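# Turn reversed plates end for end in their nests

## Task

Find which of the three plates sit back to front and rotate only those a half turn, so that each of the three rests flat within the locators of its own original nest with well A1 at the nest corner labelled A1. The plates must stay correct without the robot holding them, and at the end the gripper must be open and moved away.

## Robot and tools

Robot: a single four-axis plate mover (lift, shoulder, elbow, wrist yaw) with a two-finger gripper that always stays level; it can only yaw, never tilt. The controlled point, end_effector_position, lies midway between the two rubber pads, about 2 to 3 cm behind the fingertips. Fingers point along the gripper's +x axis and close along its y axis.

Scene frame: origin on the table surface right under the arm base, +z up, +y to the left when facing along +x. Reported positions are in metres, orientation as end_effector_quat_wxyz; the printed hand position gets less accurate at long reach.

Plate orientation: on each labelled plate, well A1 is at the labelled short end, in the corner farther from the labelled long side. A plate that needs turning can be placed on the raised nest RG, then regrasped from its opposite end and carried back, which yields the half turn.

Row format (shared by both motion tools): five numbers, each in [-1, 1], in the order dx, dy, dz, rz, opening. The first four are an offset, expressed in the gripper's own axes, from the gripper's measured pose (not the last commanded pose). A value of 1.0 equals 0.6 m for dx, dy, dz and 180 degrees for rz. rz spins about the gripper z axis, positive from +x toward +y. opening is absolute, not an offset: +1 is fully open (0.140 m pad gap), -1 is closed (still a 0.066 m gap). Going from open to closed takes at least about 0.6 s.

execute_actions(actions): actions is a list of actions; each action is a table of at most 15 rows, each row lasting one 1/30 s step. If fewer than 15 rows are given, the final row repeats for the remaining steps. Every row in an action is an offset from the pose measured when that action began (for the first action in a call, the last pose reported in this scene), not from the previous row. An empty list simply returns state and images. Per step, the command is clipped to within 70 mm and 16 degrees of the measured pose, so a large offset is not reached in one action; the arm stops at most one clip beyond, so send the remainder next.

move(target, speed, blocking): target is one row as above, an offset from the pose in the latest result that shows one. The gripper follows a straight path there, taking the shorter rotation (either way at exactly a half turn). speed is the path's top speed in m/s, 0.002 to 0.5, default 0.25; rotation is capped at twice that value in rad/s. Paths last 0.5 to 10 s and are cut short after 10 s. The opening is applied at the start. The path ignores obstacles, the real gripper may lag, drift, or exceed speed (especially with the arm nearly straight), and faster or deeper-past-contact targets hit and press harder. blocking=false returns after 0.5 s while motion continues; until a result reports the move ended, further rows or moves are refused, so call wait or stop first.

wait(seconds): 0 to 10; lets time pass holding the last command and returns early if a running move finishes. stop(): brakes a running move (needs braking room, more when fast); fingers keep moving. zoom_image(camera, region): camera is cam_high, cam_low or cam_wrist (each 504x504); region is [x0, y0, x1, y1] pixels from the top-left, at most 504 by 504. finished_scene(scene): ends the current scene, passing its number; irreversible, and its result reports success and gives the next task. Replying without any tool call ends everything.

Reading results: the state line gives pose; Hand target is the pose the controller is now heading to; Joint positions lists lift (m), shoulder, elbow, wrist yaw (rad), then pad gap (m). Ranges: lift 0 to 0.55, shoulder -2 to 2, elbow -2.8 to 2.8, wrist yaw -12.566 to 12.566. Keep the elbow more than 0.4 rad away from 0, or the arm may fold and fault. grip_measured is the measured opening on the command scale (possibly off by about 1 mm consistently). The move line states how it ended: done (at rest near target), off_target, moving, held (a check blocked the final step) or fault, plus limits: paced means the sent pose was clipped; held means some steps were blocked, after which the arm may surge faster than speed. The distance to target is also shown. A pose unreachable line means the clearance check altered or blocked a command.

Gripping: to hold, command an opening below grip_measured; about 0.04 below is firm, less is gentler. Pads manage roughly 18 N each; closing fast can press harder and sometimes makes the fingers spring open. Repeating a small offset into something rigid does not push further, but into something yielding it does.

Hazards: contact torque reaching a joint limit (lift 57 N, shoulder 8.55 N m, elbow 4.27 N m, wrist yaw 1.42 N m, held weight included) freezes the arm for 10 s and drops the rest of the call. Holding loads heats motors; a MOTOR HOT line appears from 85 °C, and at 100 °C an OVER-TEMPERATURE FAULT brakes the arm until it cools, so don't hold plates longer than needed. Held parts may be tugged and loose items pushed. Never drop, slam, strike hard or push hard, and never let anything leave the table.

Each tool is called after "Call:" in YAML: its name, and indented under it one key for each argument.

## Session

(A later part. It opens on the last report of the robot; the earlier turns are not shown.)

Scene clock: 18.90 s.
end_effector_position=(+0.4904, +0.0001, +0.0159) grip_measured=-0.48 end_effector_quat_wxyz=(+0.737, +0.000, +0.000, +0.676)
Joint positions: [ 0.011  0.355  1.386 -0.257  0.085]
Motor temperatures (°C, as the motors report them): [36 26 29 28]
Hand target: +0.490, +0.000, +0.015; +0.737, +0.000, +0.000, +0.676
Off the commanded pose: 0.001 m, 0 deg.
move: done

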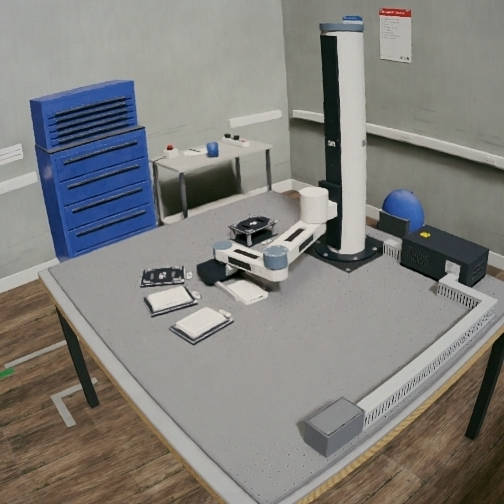

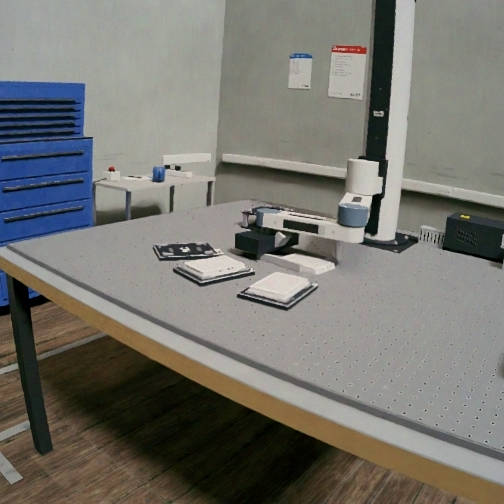

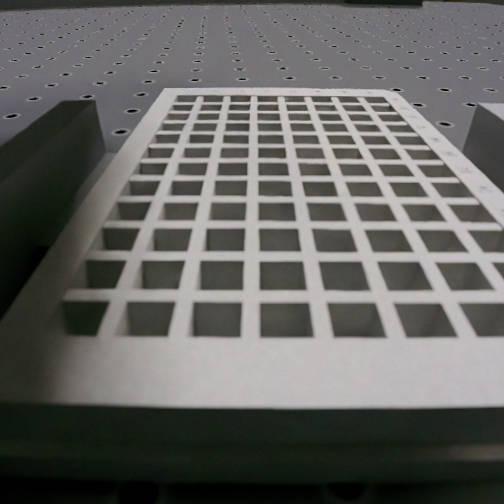

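Call:
move:
  target: [0, 0.0, 0.001, 0, 0.0]
  speed: 0.02

Call:
move:
  target: [0, 0.0, 0.07, 0, 0]
  speed: 0.2

Call:
move:
  target: [0, 0.0, 0, 0.98, 0]
  speed: 0.5

Call:
move:
  target: [0, 0.0, -0.068, 0.02, 0]
  speed: 0.1

Scene clock: 20.00 s.
end_effector_position=(+0.4904, +0.0001, +0.0164) grip_measured=+0.00 end_effector_quat_wxyz=(+0.737, +0.000, +0.000, +0.676)
Joint positions: [ 0.011  0.355  1.386 -0.257  0.103]
Motor temperatures (°C, as the motors report them): [36 26 29 28]
Hand target: +0.490, +0.000, +0.016; +0.737, +0.000, +0.000, +0.676
Off the commanded pose: 0.000 m, 0 deg.
move: done

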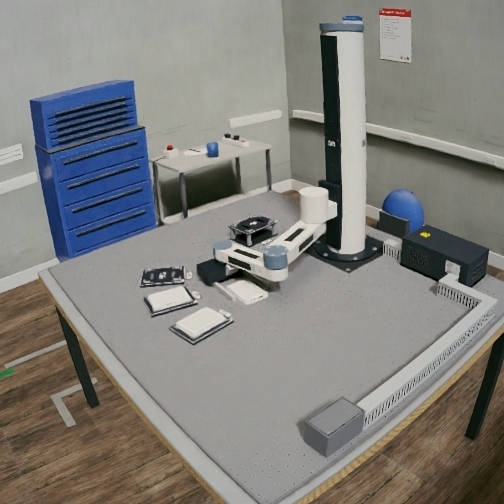

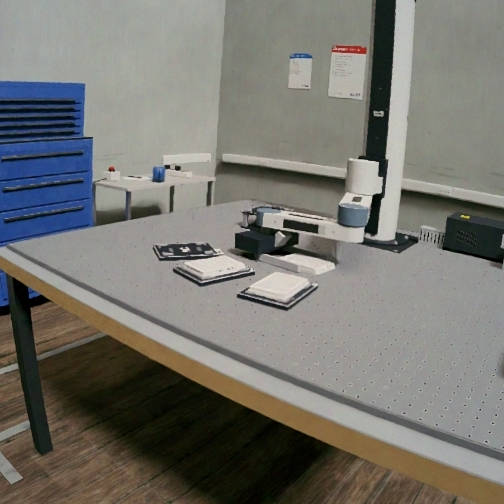

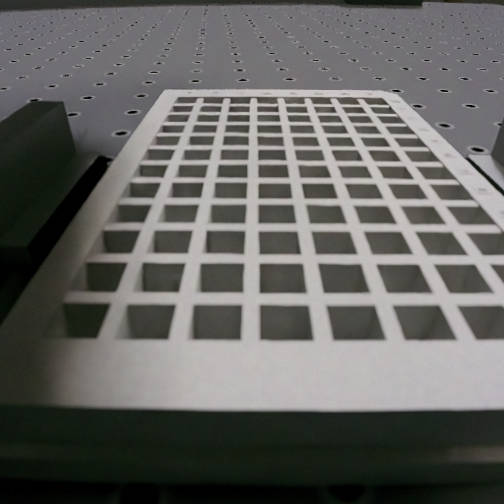

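Scene clock: 20.70 s.
end_effector_position=(+0.4904, +0.0001, +0.0585) grip_measured=+0.00 end_effector_quat_wxyz=(+0.737, +0.000, +0.000, +0.676)
Joint positions: [ 0.053  0.355  1.386 -0.257  0.103]
Motor temperatures (°C, as the motors report them): [36 26 29 28]
Hand target: +0.490, +0.000, +0.058; +0.737, +0.000, +0.000, +0.676
Off the commanded pose: 0.000 m, 0 deg.
move: done

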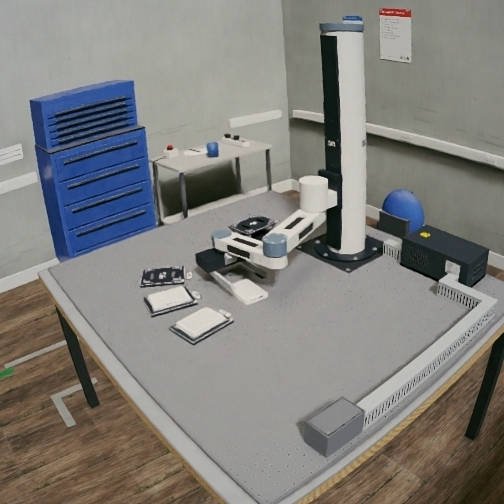

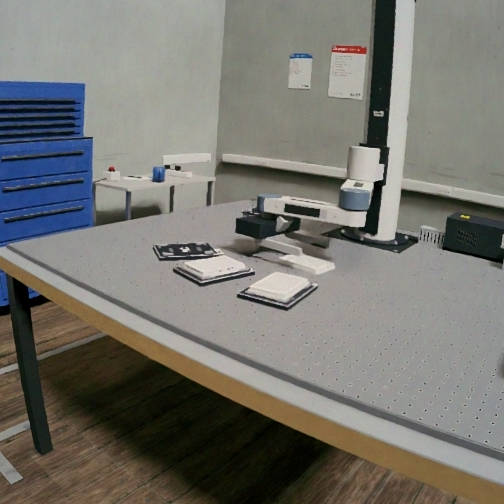

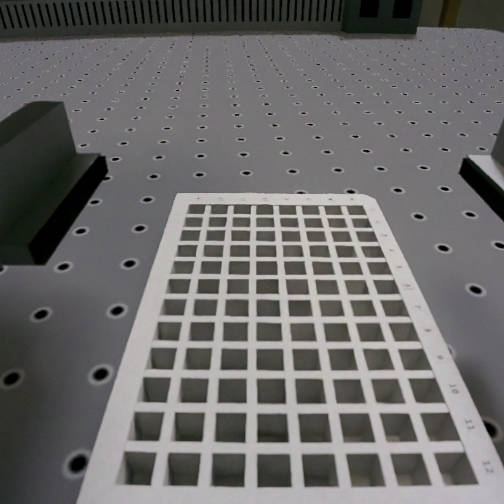

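Scene clock: 24.20 s.
end_effector_position=(+0.4903, +0.0002, +0.0585) grip_measured=+0.00 end_effector_quat_wxyz=(+0.652, -0.000, -0.000, -0.758)
Joint positions: [0.053 1.111 1.543 1.908 0.103]
Motor temperatures (°C, as the motors report them): [36 26 29 28]
Hand target: +0.490, +0.000, +0.058; +0.652, -0.000, -0.000, -0.758
Off the commanded pose: 0.000 m, 0 deg.
move: done

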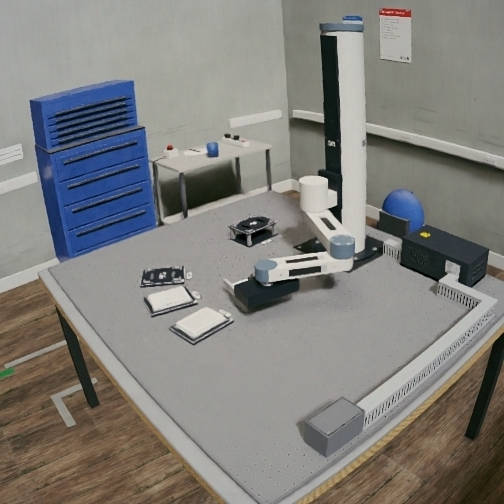

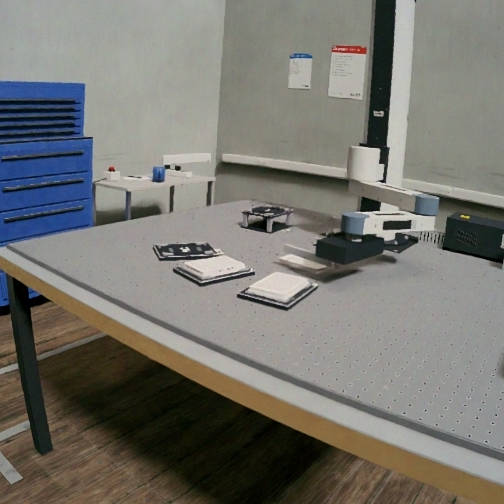

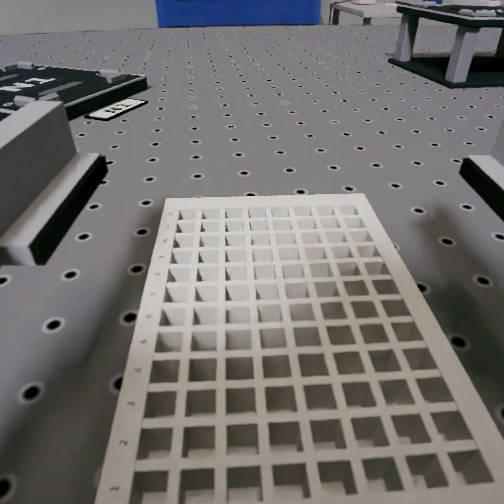

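Scene clock: 24.93 s.
end_effector_position=(+0.4902, +0.0002, +0.0176) grip_measured=+0.00 end_effector_quat_wxyz=(+0.675, -0.000, -0.000, -0.737)
Joint positions: [0.013 1.141 1.502 1.982 0.103]
Motor temperatures (°C, as the motors report them): [36 26 29 28]
Hand target: +0.490, +0.000, +0.018; +0.676, -0.000, -0.000, -0.737
Off the commanded pose: 0.000 m, 0 deg.
move: done

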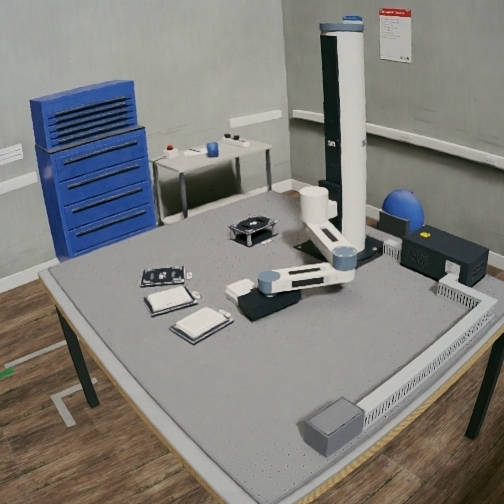

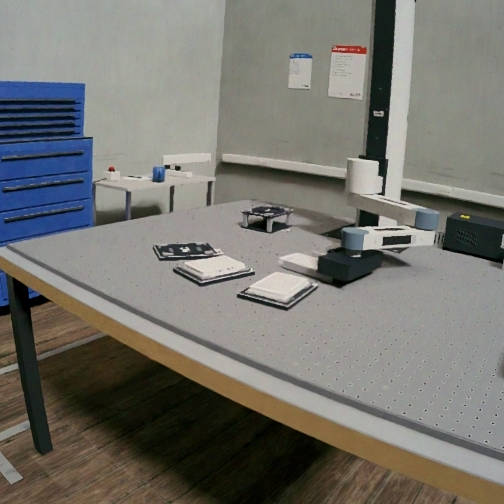

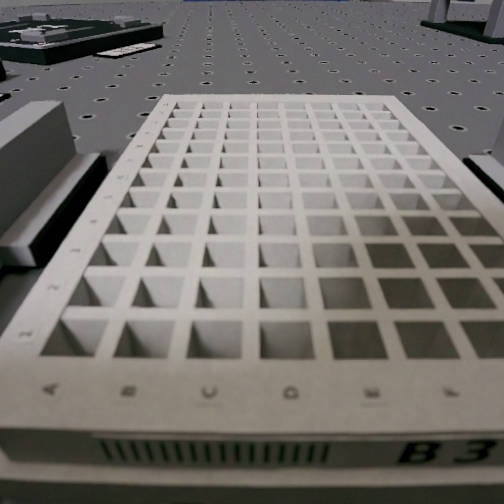

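Call:
move:
  target: [-0.0037, 0.0, 0, 0, -0.4]
  speed: 0.03

Call:
move:
  target: [0, 0.0, 0, 0, -0.53]
  speed: 0.03

Call:
move:
  target: [0, 0.0, 0.08, 0, -0.53]
  speed: 0.15

Scene clock: 25.80 s.
end_effector_position=(+0.4904, +0.0023, +0.0176) grip_measured=-0.40 end_effector_quat_wxyz=(+0.675, -0.000, -0.000, -0.737)
Joint positions: [0.013 1.144 1.507 1.974 0.088]
Motor temperatures (°C, as the motors report them): [36 26 29 28]
Hand target: +0.490, +0.002, +0.018; +0.675, -0.000, -0.000, -0.737
Off the commanded pose: 0.000 m, 0 deg.
move: done

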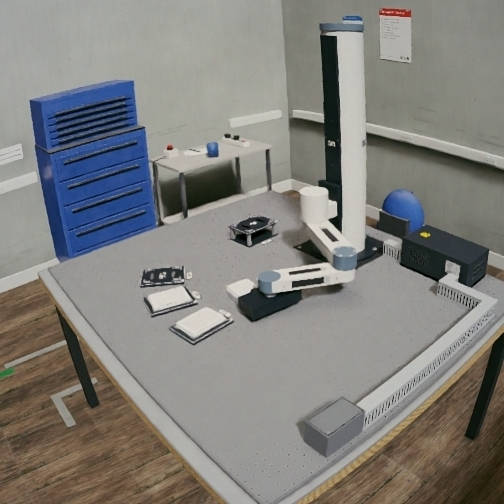

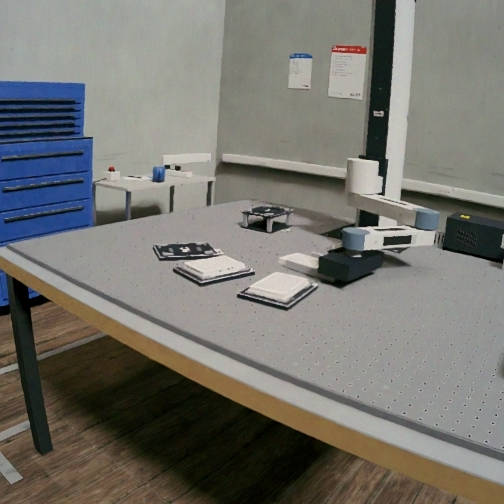

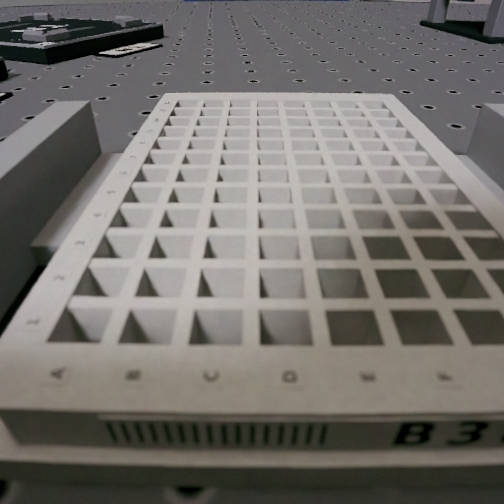

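Scene clock: 26.30 s.
end_effector_position=(+0.4904, +0.0023, +0.0176) grip_measured=-0.48 end_effector_quat_wxyz=(+0.675, -0.000, -0.000, -0.737)
Joint positions: [0.013 1.144 1.507 1.974 0.085]
Motor temperatures (°C, as the motors report them): [36 26 29 28]
Hand target: +0.490, +0.002, +0.018; +0.675, -0.000, -0.000, -0.737
Off the commanded pose: 0.000 m, 0 deg.
move: done

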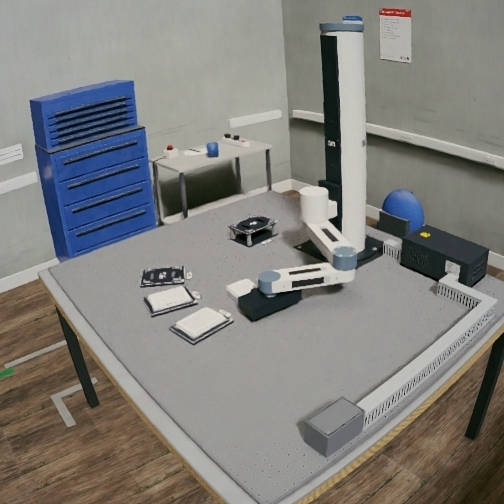

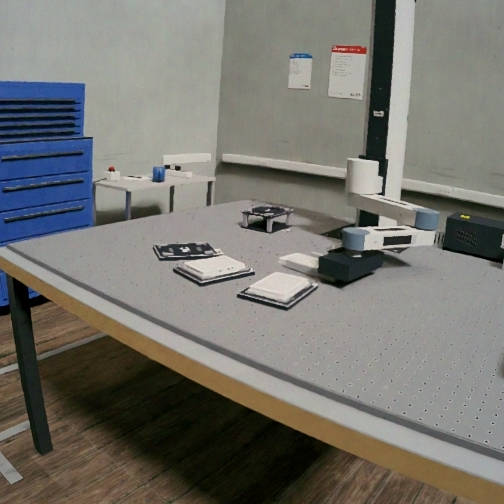

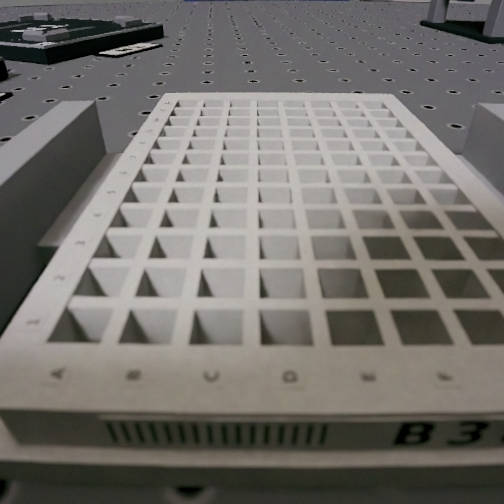

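Scene clock: 27.03 s.
end_effector_position=(+0.4905, +0.0023, +0.0657) grip_measured=-0.48 end_effector_quat_wxyz=(+0.675, -0.000, -0.000, -0.737)
Joint positions: [0.061 1.144 1.507 1.974 0.085]
Motor temperatures (°C, as the motors report them): [36 26 29 28]
Hand target: +0.490, +0.002, +0.066; +0.675, -0.000, -0.000, -0.737
Off the commanded pose: 0.000 m, 0 deg.
move: done

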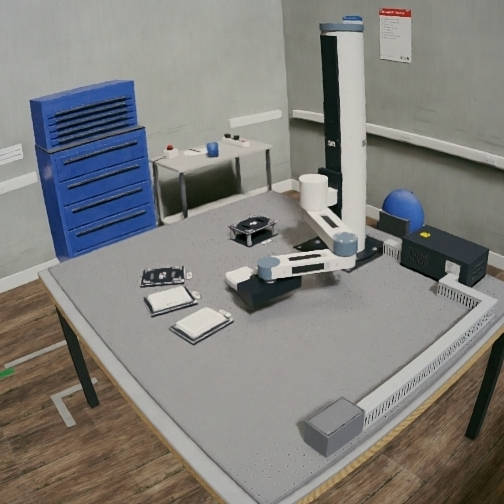

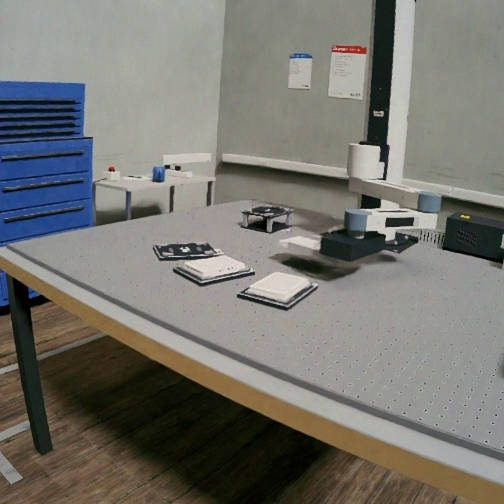

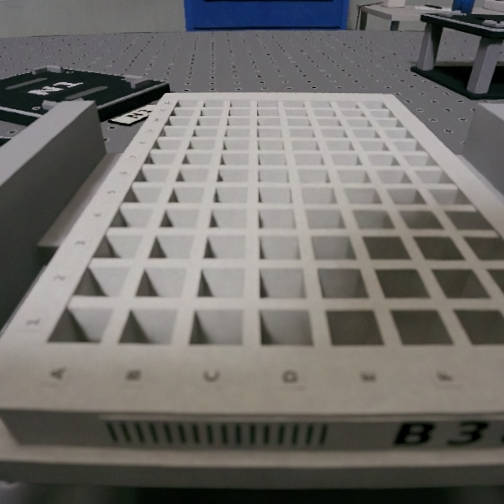

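Call:
move:
  target: [0.4633, 0.3092, 0, 0.347, -0.53]
  speed: 0.35

Call:
move:
  target: [0, 0.0, -0.045, 0, -0.53]
  speed: 0.1

Scene clock: 29.30 s.
end_effector_position=(+0.6511, -0.2908, +0.0657) grip_measured=-0.48 end_effector_quat_wxyz=(+0.960, -0.000, -0.000, -0.280)
Joint positions: [0.061 0.041 1.863 3.812 0.085]
Motor temperatures (°C, as the motors report them): [36 26 29 28]
Hand target: +0.651, -0.291, +0.066; +0.960, -0.000, -0.000, -0.280
Off the commanded pose: 0.000 m, 0 deg.
move: done

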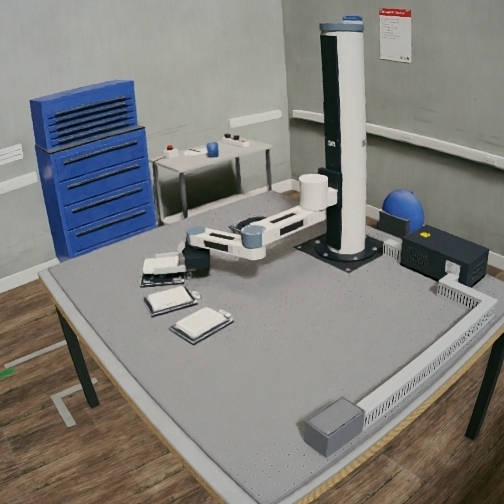

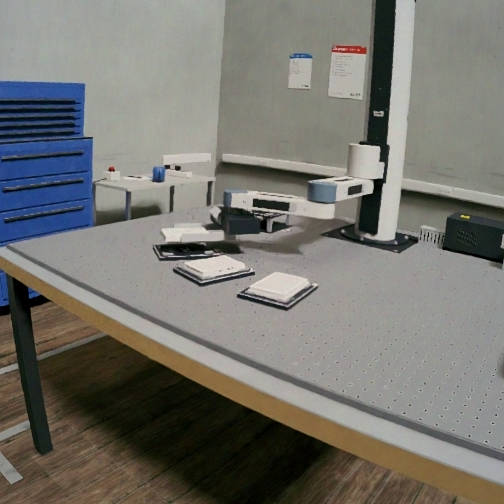

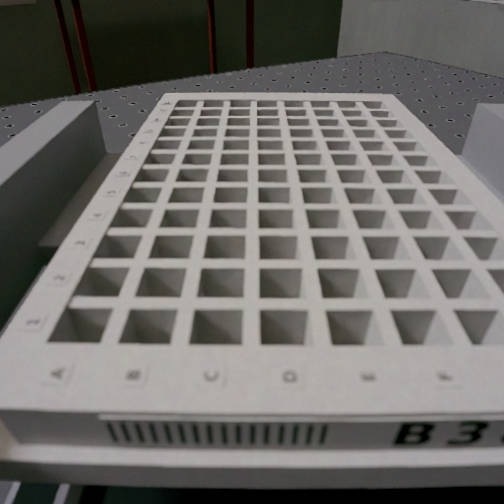

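Scene clock: 30.00 s.
end_effector_position=(+0.6511, -0.2908, +0.0386) grip_measured=-0.48 end_effector_quat_wxyz=(+0.960, -0.000, -0.000, -0.280)
Joint positions: [0.034 0.041 1.863 3.812 0.085]
Motor temperatures (°C, as the motors report them): [36 26 29 28]
Hand target: +0.651, -0.291, +0.039; +0.960, -0.000, -0.000, -0.280
Off the commanded pose: 0.000 m, 0 deg.
move: done

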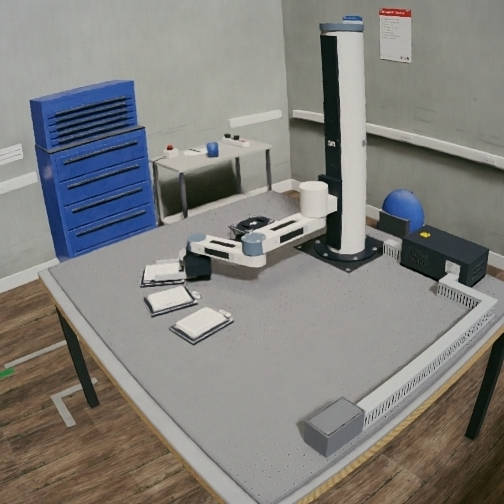

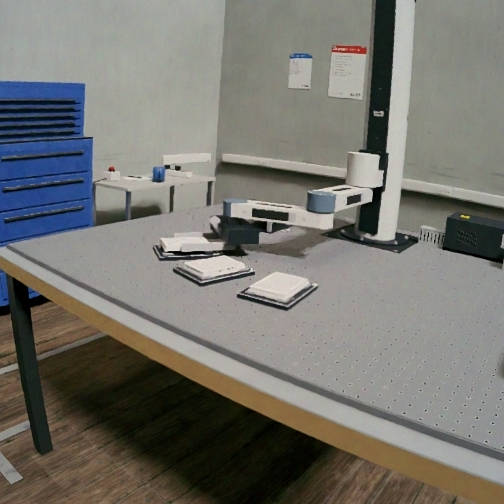

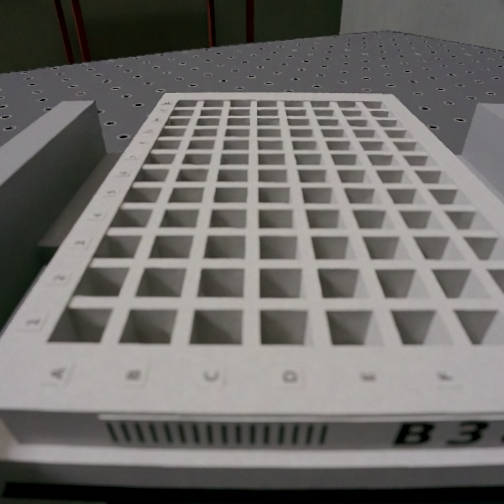

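Call:
move:
  target: [0, 0.0, -0.0145, 0, -0.53]
  speed: 0.015

Scene clock: 30.93 s.
end_effector_position=(+0.6511, -0.2909, +0.0299) grip_measured=-0.48 end_effector_quat_wxyz=(+0.960, -0.000, -0.000, -0.280)
Joint positions: [0.025 0.041 1.863 3.812 0.085]
Motor temperatures (°C, as the motors report them): [36 26 29 28]
Hand target: +0.651, -0.291, +0.030; +0.960, -0.000, -0.000, -0.280
Off the commanded pose: 0.000 m, 0 deg.
move: done

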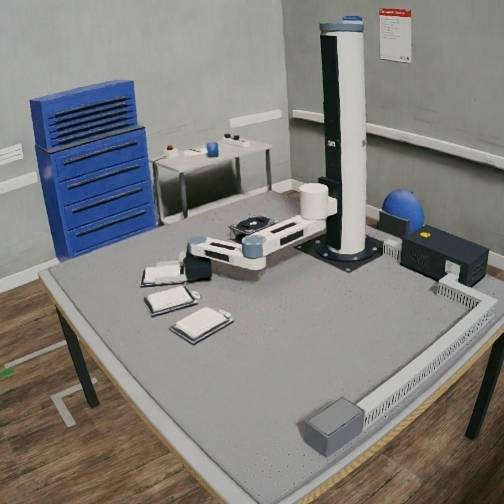

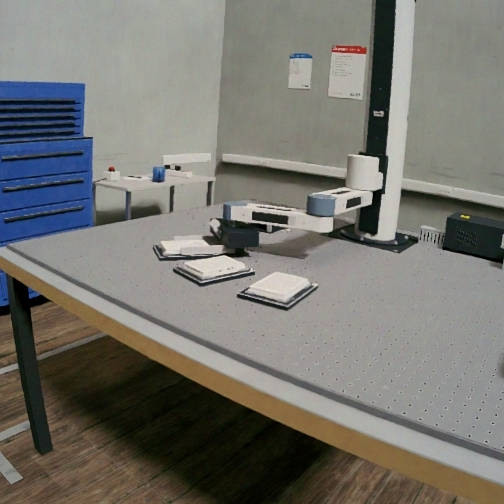

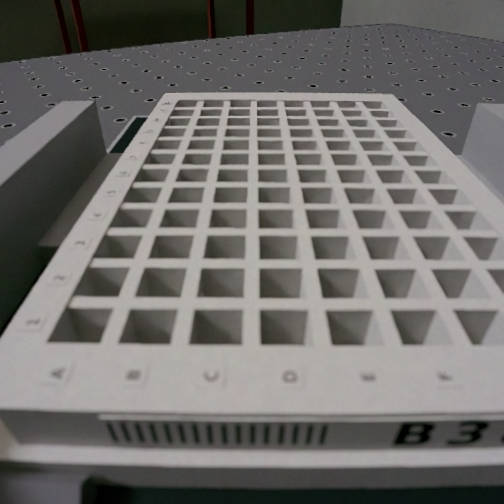

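Call:
move:
  target: [0, 0.0, 0, 0, 0.2]
  speed: 0.02

Call:
move:
  target: [0, 0.0, 0.05, 0, 0.2]
  speed: 0.2

Call:
move:
  target: [-0.192, 0.237, 0.039, 0.092, 0.2]
  speed: 0.35

Scene clock: 31.67 s.
end_effector_position=(+0.6511, -0.2909, +0.0299) grip_measured=+0.20 end_effector_quat_wxyz=(+0.960, -0.000, -0.000, -0.280)
Joint positions: [0.025 0.041 1.863 3.812 0.11 ]
Motor temperatures (°C, as the motors report them): [36 26 29 28]
Hand target: +0.651, -0.291, +0.030; +0.960, -0.000, -0.000, -0.280
Off the commanded pose: 0.000 m, 0 deg.
move: done

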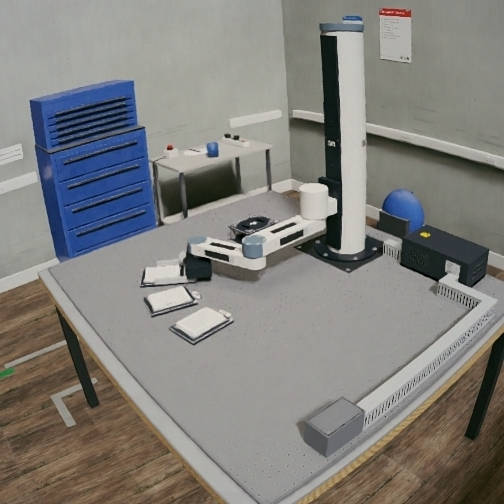

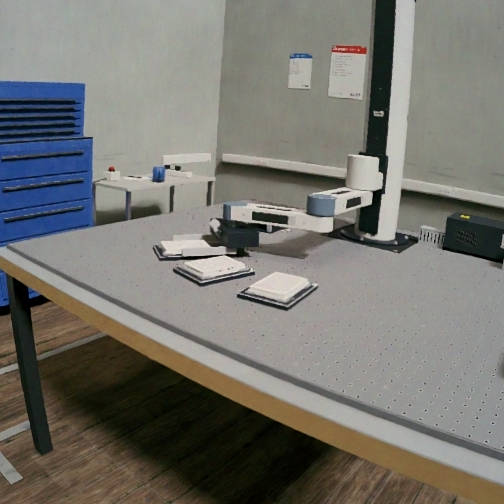

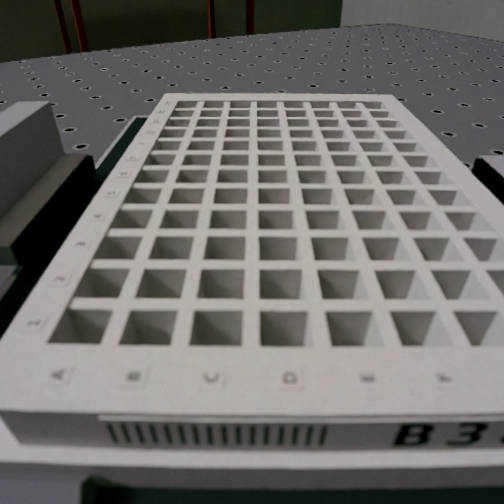

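Scene clock: 32.37 s.
end_effector_position=(+0.6511, -0.2908, +0.0599) grip_measured=+0.20 end_effector_quat_wxyz=(+0.960, -0.000, -0.000, -0.280)
Joint positions: [0.055 0.041 1.863 3.812 0.11 ]
Motor temperatures (°C, as the motors report them): [36 26 29 28]
Hand target: +0.651, -0.291, +0.060; +0.960, -0.000, -0.000, -0.280
Off the commanded pose: 0.000 m, 0 deg.
move: done

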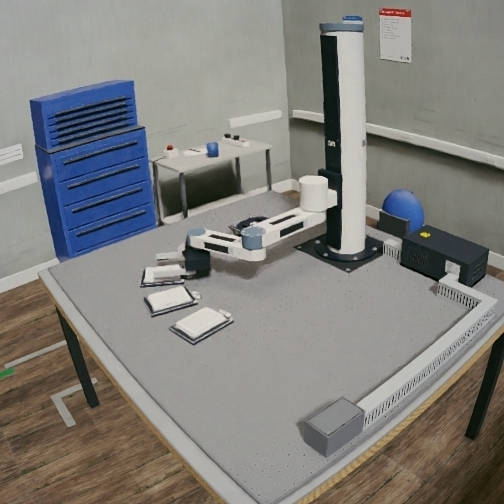

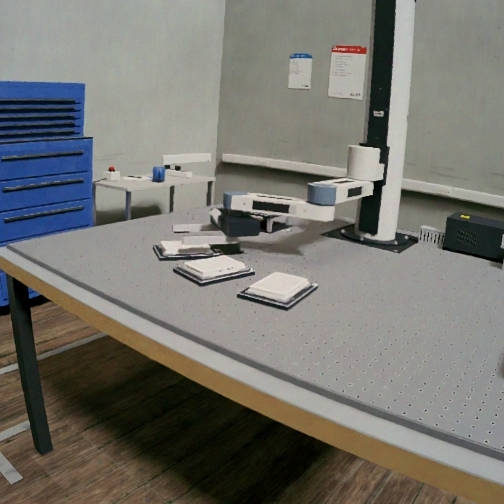

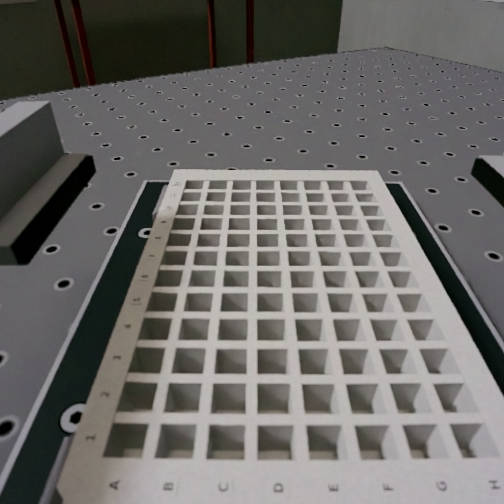

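Scene clock: 33.40 s.
end_effector_position=(+0.6304, -0.1089, +0.0833) grip_measured=+0.20 end_effector_quat_wxyz=(+0.990, -0.000, -0.000, -0.139)
Joint positions: [0.078 0.58  1.36  4.064 0.11 ]
Motor temperatures (°C, as the motors report them): [36 26 29 28]
Hand target: +0.630, -0.109, +0.083; +0.990, -0.000, -0.000, -0.139
Off the commanded pose: 0.000 m, 0 deg.
move: done

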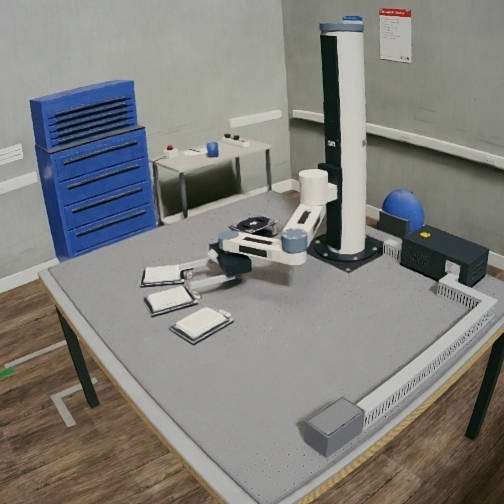

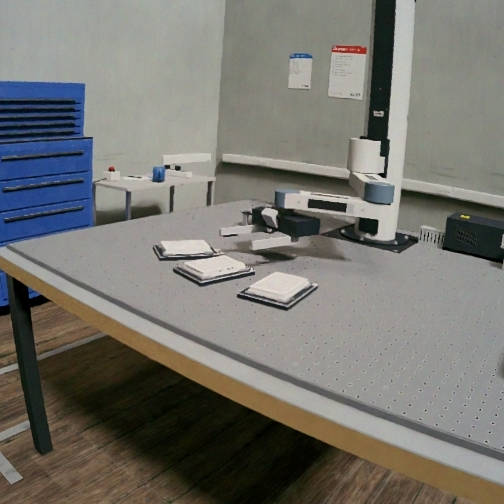

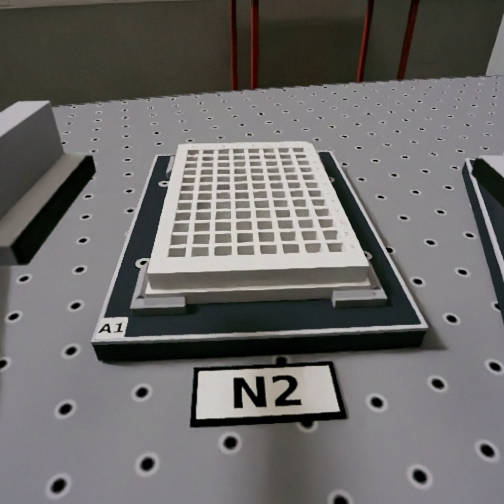

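Call:
move:
  target: [0.15, 0.0178, -0.039, 0.0205, 0.2]
  speed: 0.25

Scene clock: 34.37 s.
end_effector_position=(+0.7199, -0.1234, +0.0599) grip_measured=+0.20 end_effector_quat_wxyz=(+0.994, -0.000, -0.000, -0.107)
Joint positions: [0.055 0.354 1.868 3.847 0.11 ]
Motor temperatures (°C, as the motors report them): [36 26 29 28]
Hand target: +0.720, -0.123, +0.060; +0.994, -0.000, -0.000, -0.107
Off the commanded pose: 0.000 m, 0 deg.
move: done

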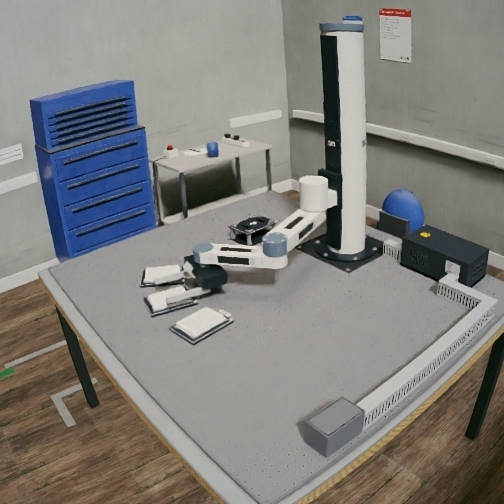

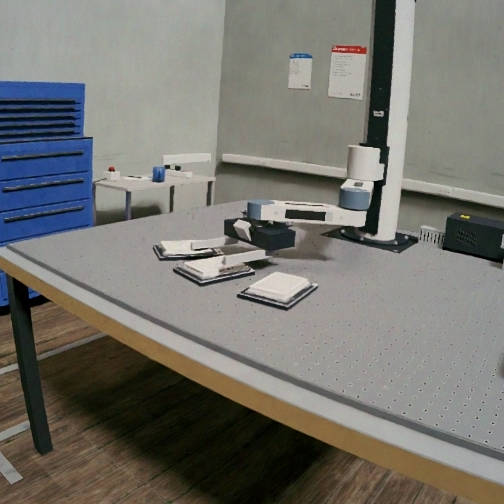

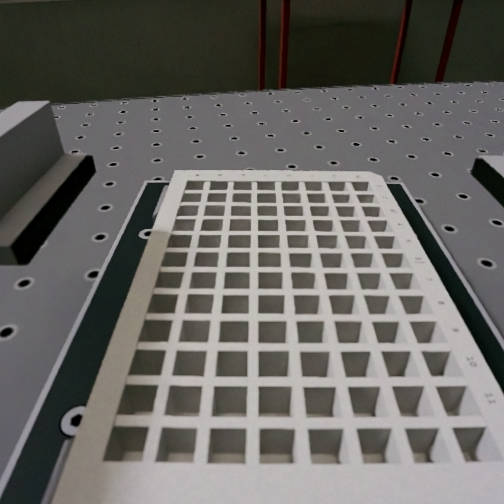

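Call:
move:
  target: [0, -0.0004, -0.0503, 0, 0.0]
  speed: 0.1

Call:
move:
  target: [0, 0.0, 0, 0, -0.4]

Call:
move:
  target: [0, 0.0, 0, 0, -0.53]

Call:
move:
  target: [0, 0.0, 0.06, 0, -0.53]
  speed: 0.12

Scene clock: 35.23 s.
end_effector_position=(+0.7199, -0.1236, +0.0296) grip_measured=+0.00 end_effector_quat_wxyz=(+0.994, -0.000, -0.000, -0.107)
Joint positions: [0.025 0.354 1.868 3.847 0.103]
Motor temperatures (°C, as the motors report them): [36 26 29 28]
Hand target: +0.720, -0.124, +0.030; +0.994, -0.000, -0.000, -0.107
Off the commanded pose: 0.000 m, 0 deg.
move: done

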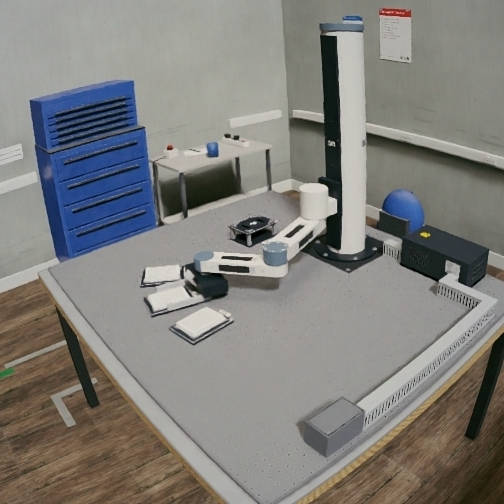

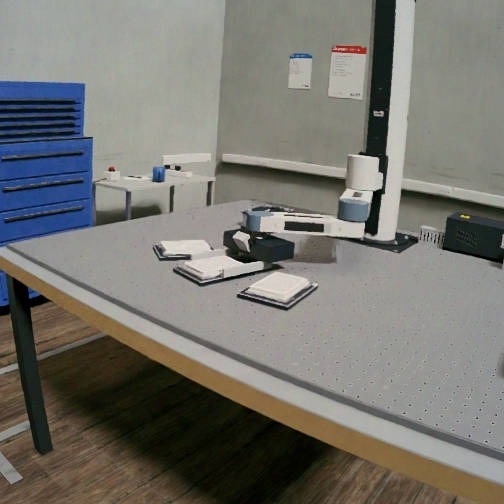

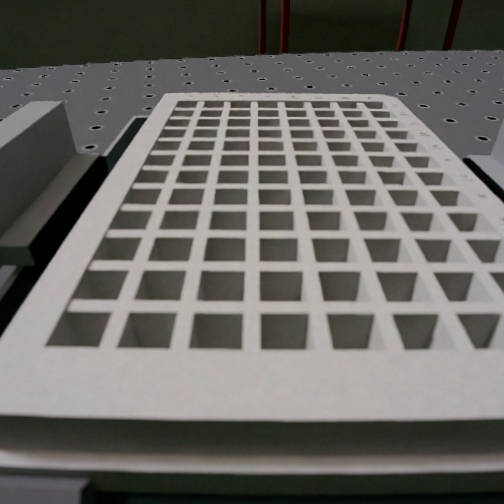

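Scene clock: 35.73 s.
end_effector_position=(+0.7199, -0.1236, +0.0296) grip_measured=-0.40 end_effector_quat_wxyz=(+0.994, -0.000, -0.000, -0.107)
Joint positions: [0.025 0.354 1.868 3.847 0.088]
Motor temperatures (°C, as the motors report them): [36 26 29 28]
Hand target: +0.720, -0.124, +0.030; +0.994, -0.000, -0.000, -0.107
Off the commanded pose: 0.000 m, 0 deg.
move: done

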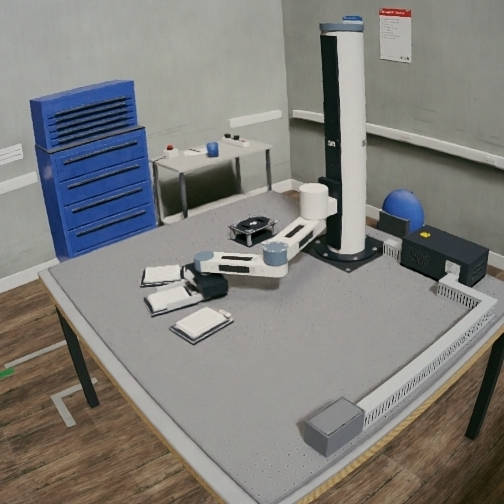

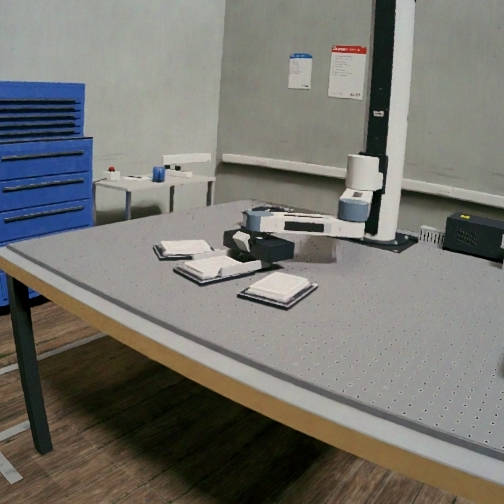

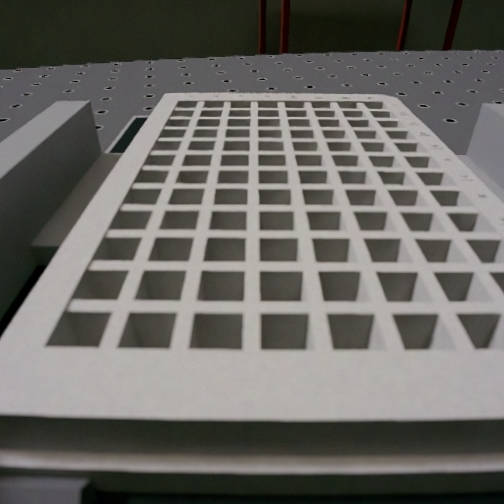

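Scene clock: 36.23 s.
end_effector_position=(+0.7199, -0.1236, +0.0296) grip_measured=-0.48 end_effector_quat_wxyz=(+0.994, -0.000, -0.000, -0.107)
Joint positions: [0.025 0.354 1.868 3.847 0.085]
Motor temperatures (°C, as the motors report them): [36 26 29 28]
Hand target: +0.720, -0.124, +0.030; +0.994, -0.000, -0.000, -0.107
Off the commanded pose: 0.000 m, 0 deg.
move: done

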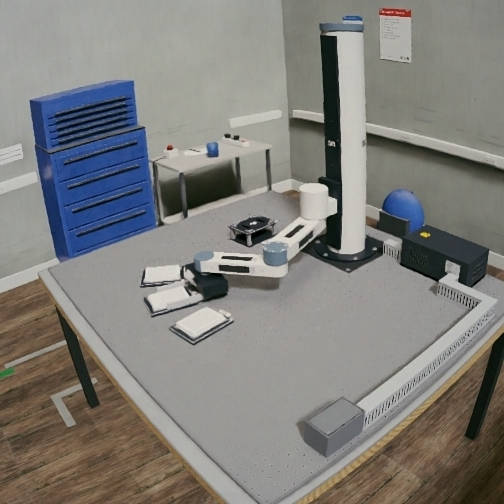

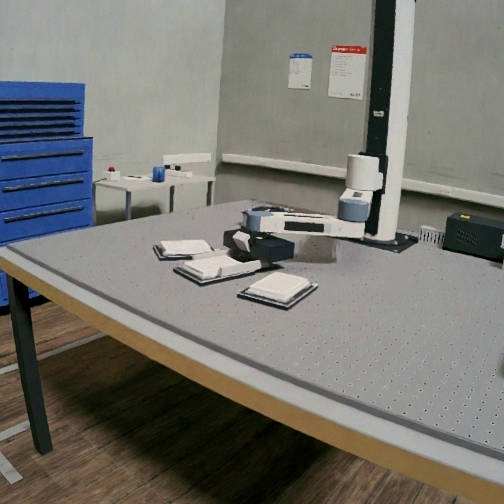

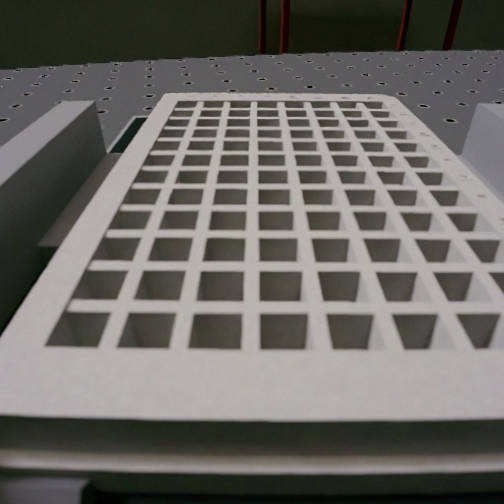

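Scene clock: 36.97 s.
end_effector_position=(+0.7199, -0.1236, +0.0657) grip_measured=-0.48 end_effector_quat_wxyz=(+0.994, -0.000, -0.000, -0.107)
Joint positions: [0.061 0.354 1.868 3.847 0.085]
Motor temperatures (°C, as the motors report them): [36 26 29 28]
Hand target: +0.720, -0.124, +0.066; +0.994, -0.000, -0.000, -0.107
Off the commanded pose: 0.000 m, 0 deg.
move: done

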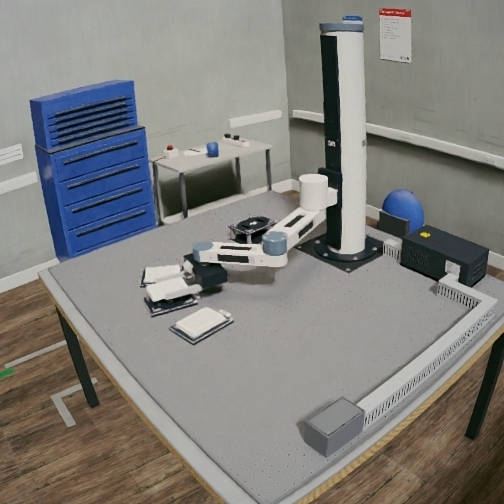

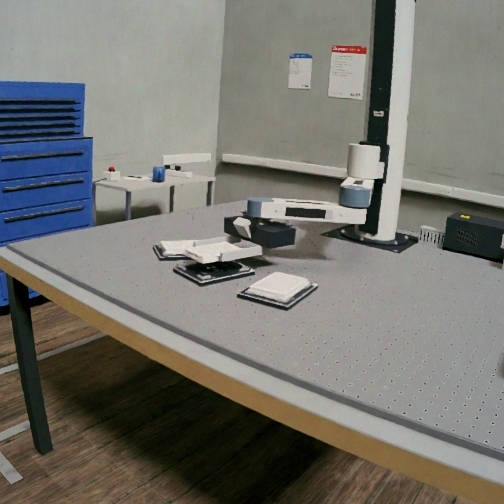

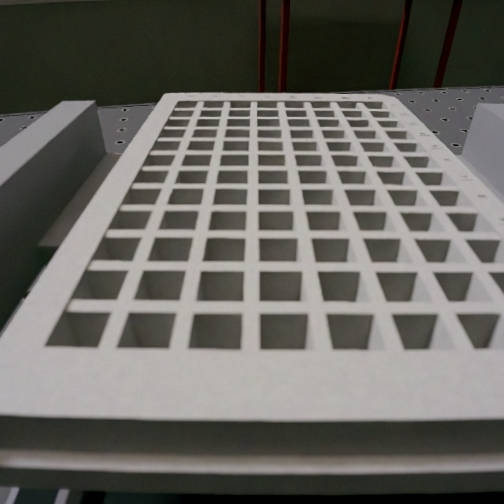

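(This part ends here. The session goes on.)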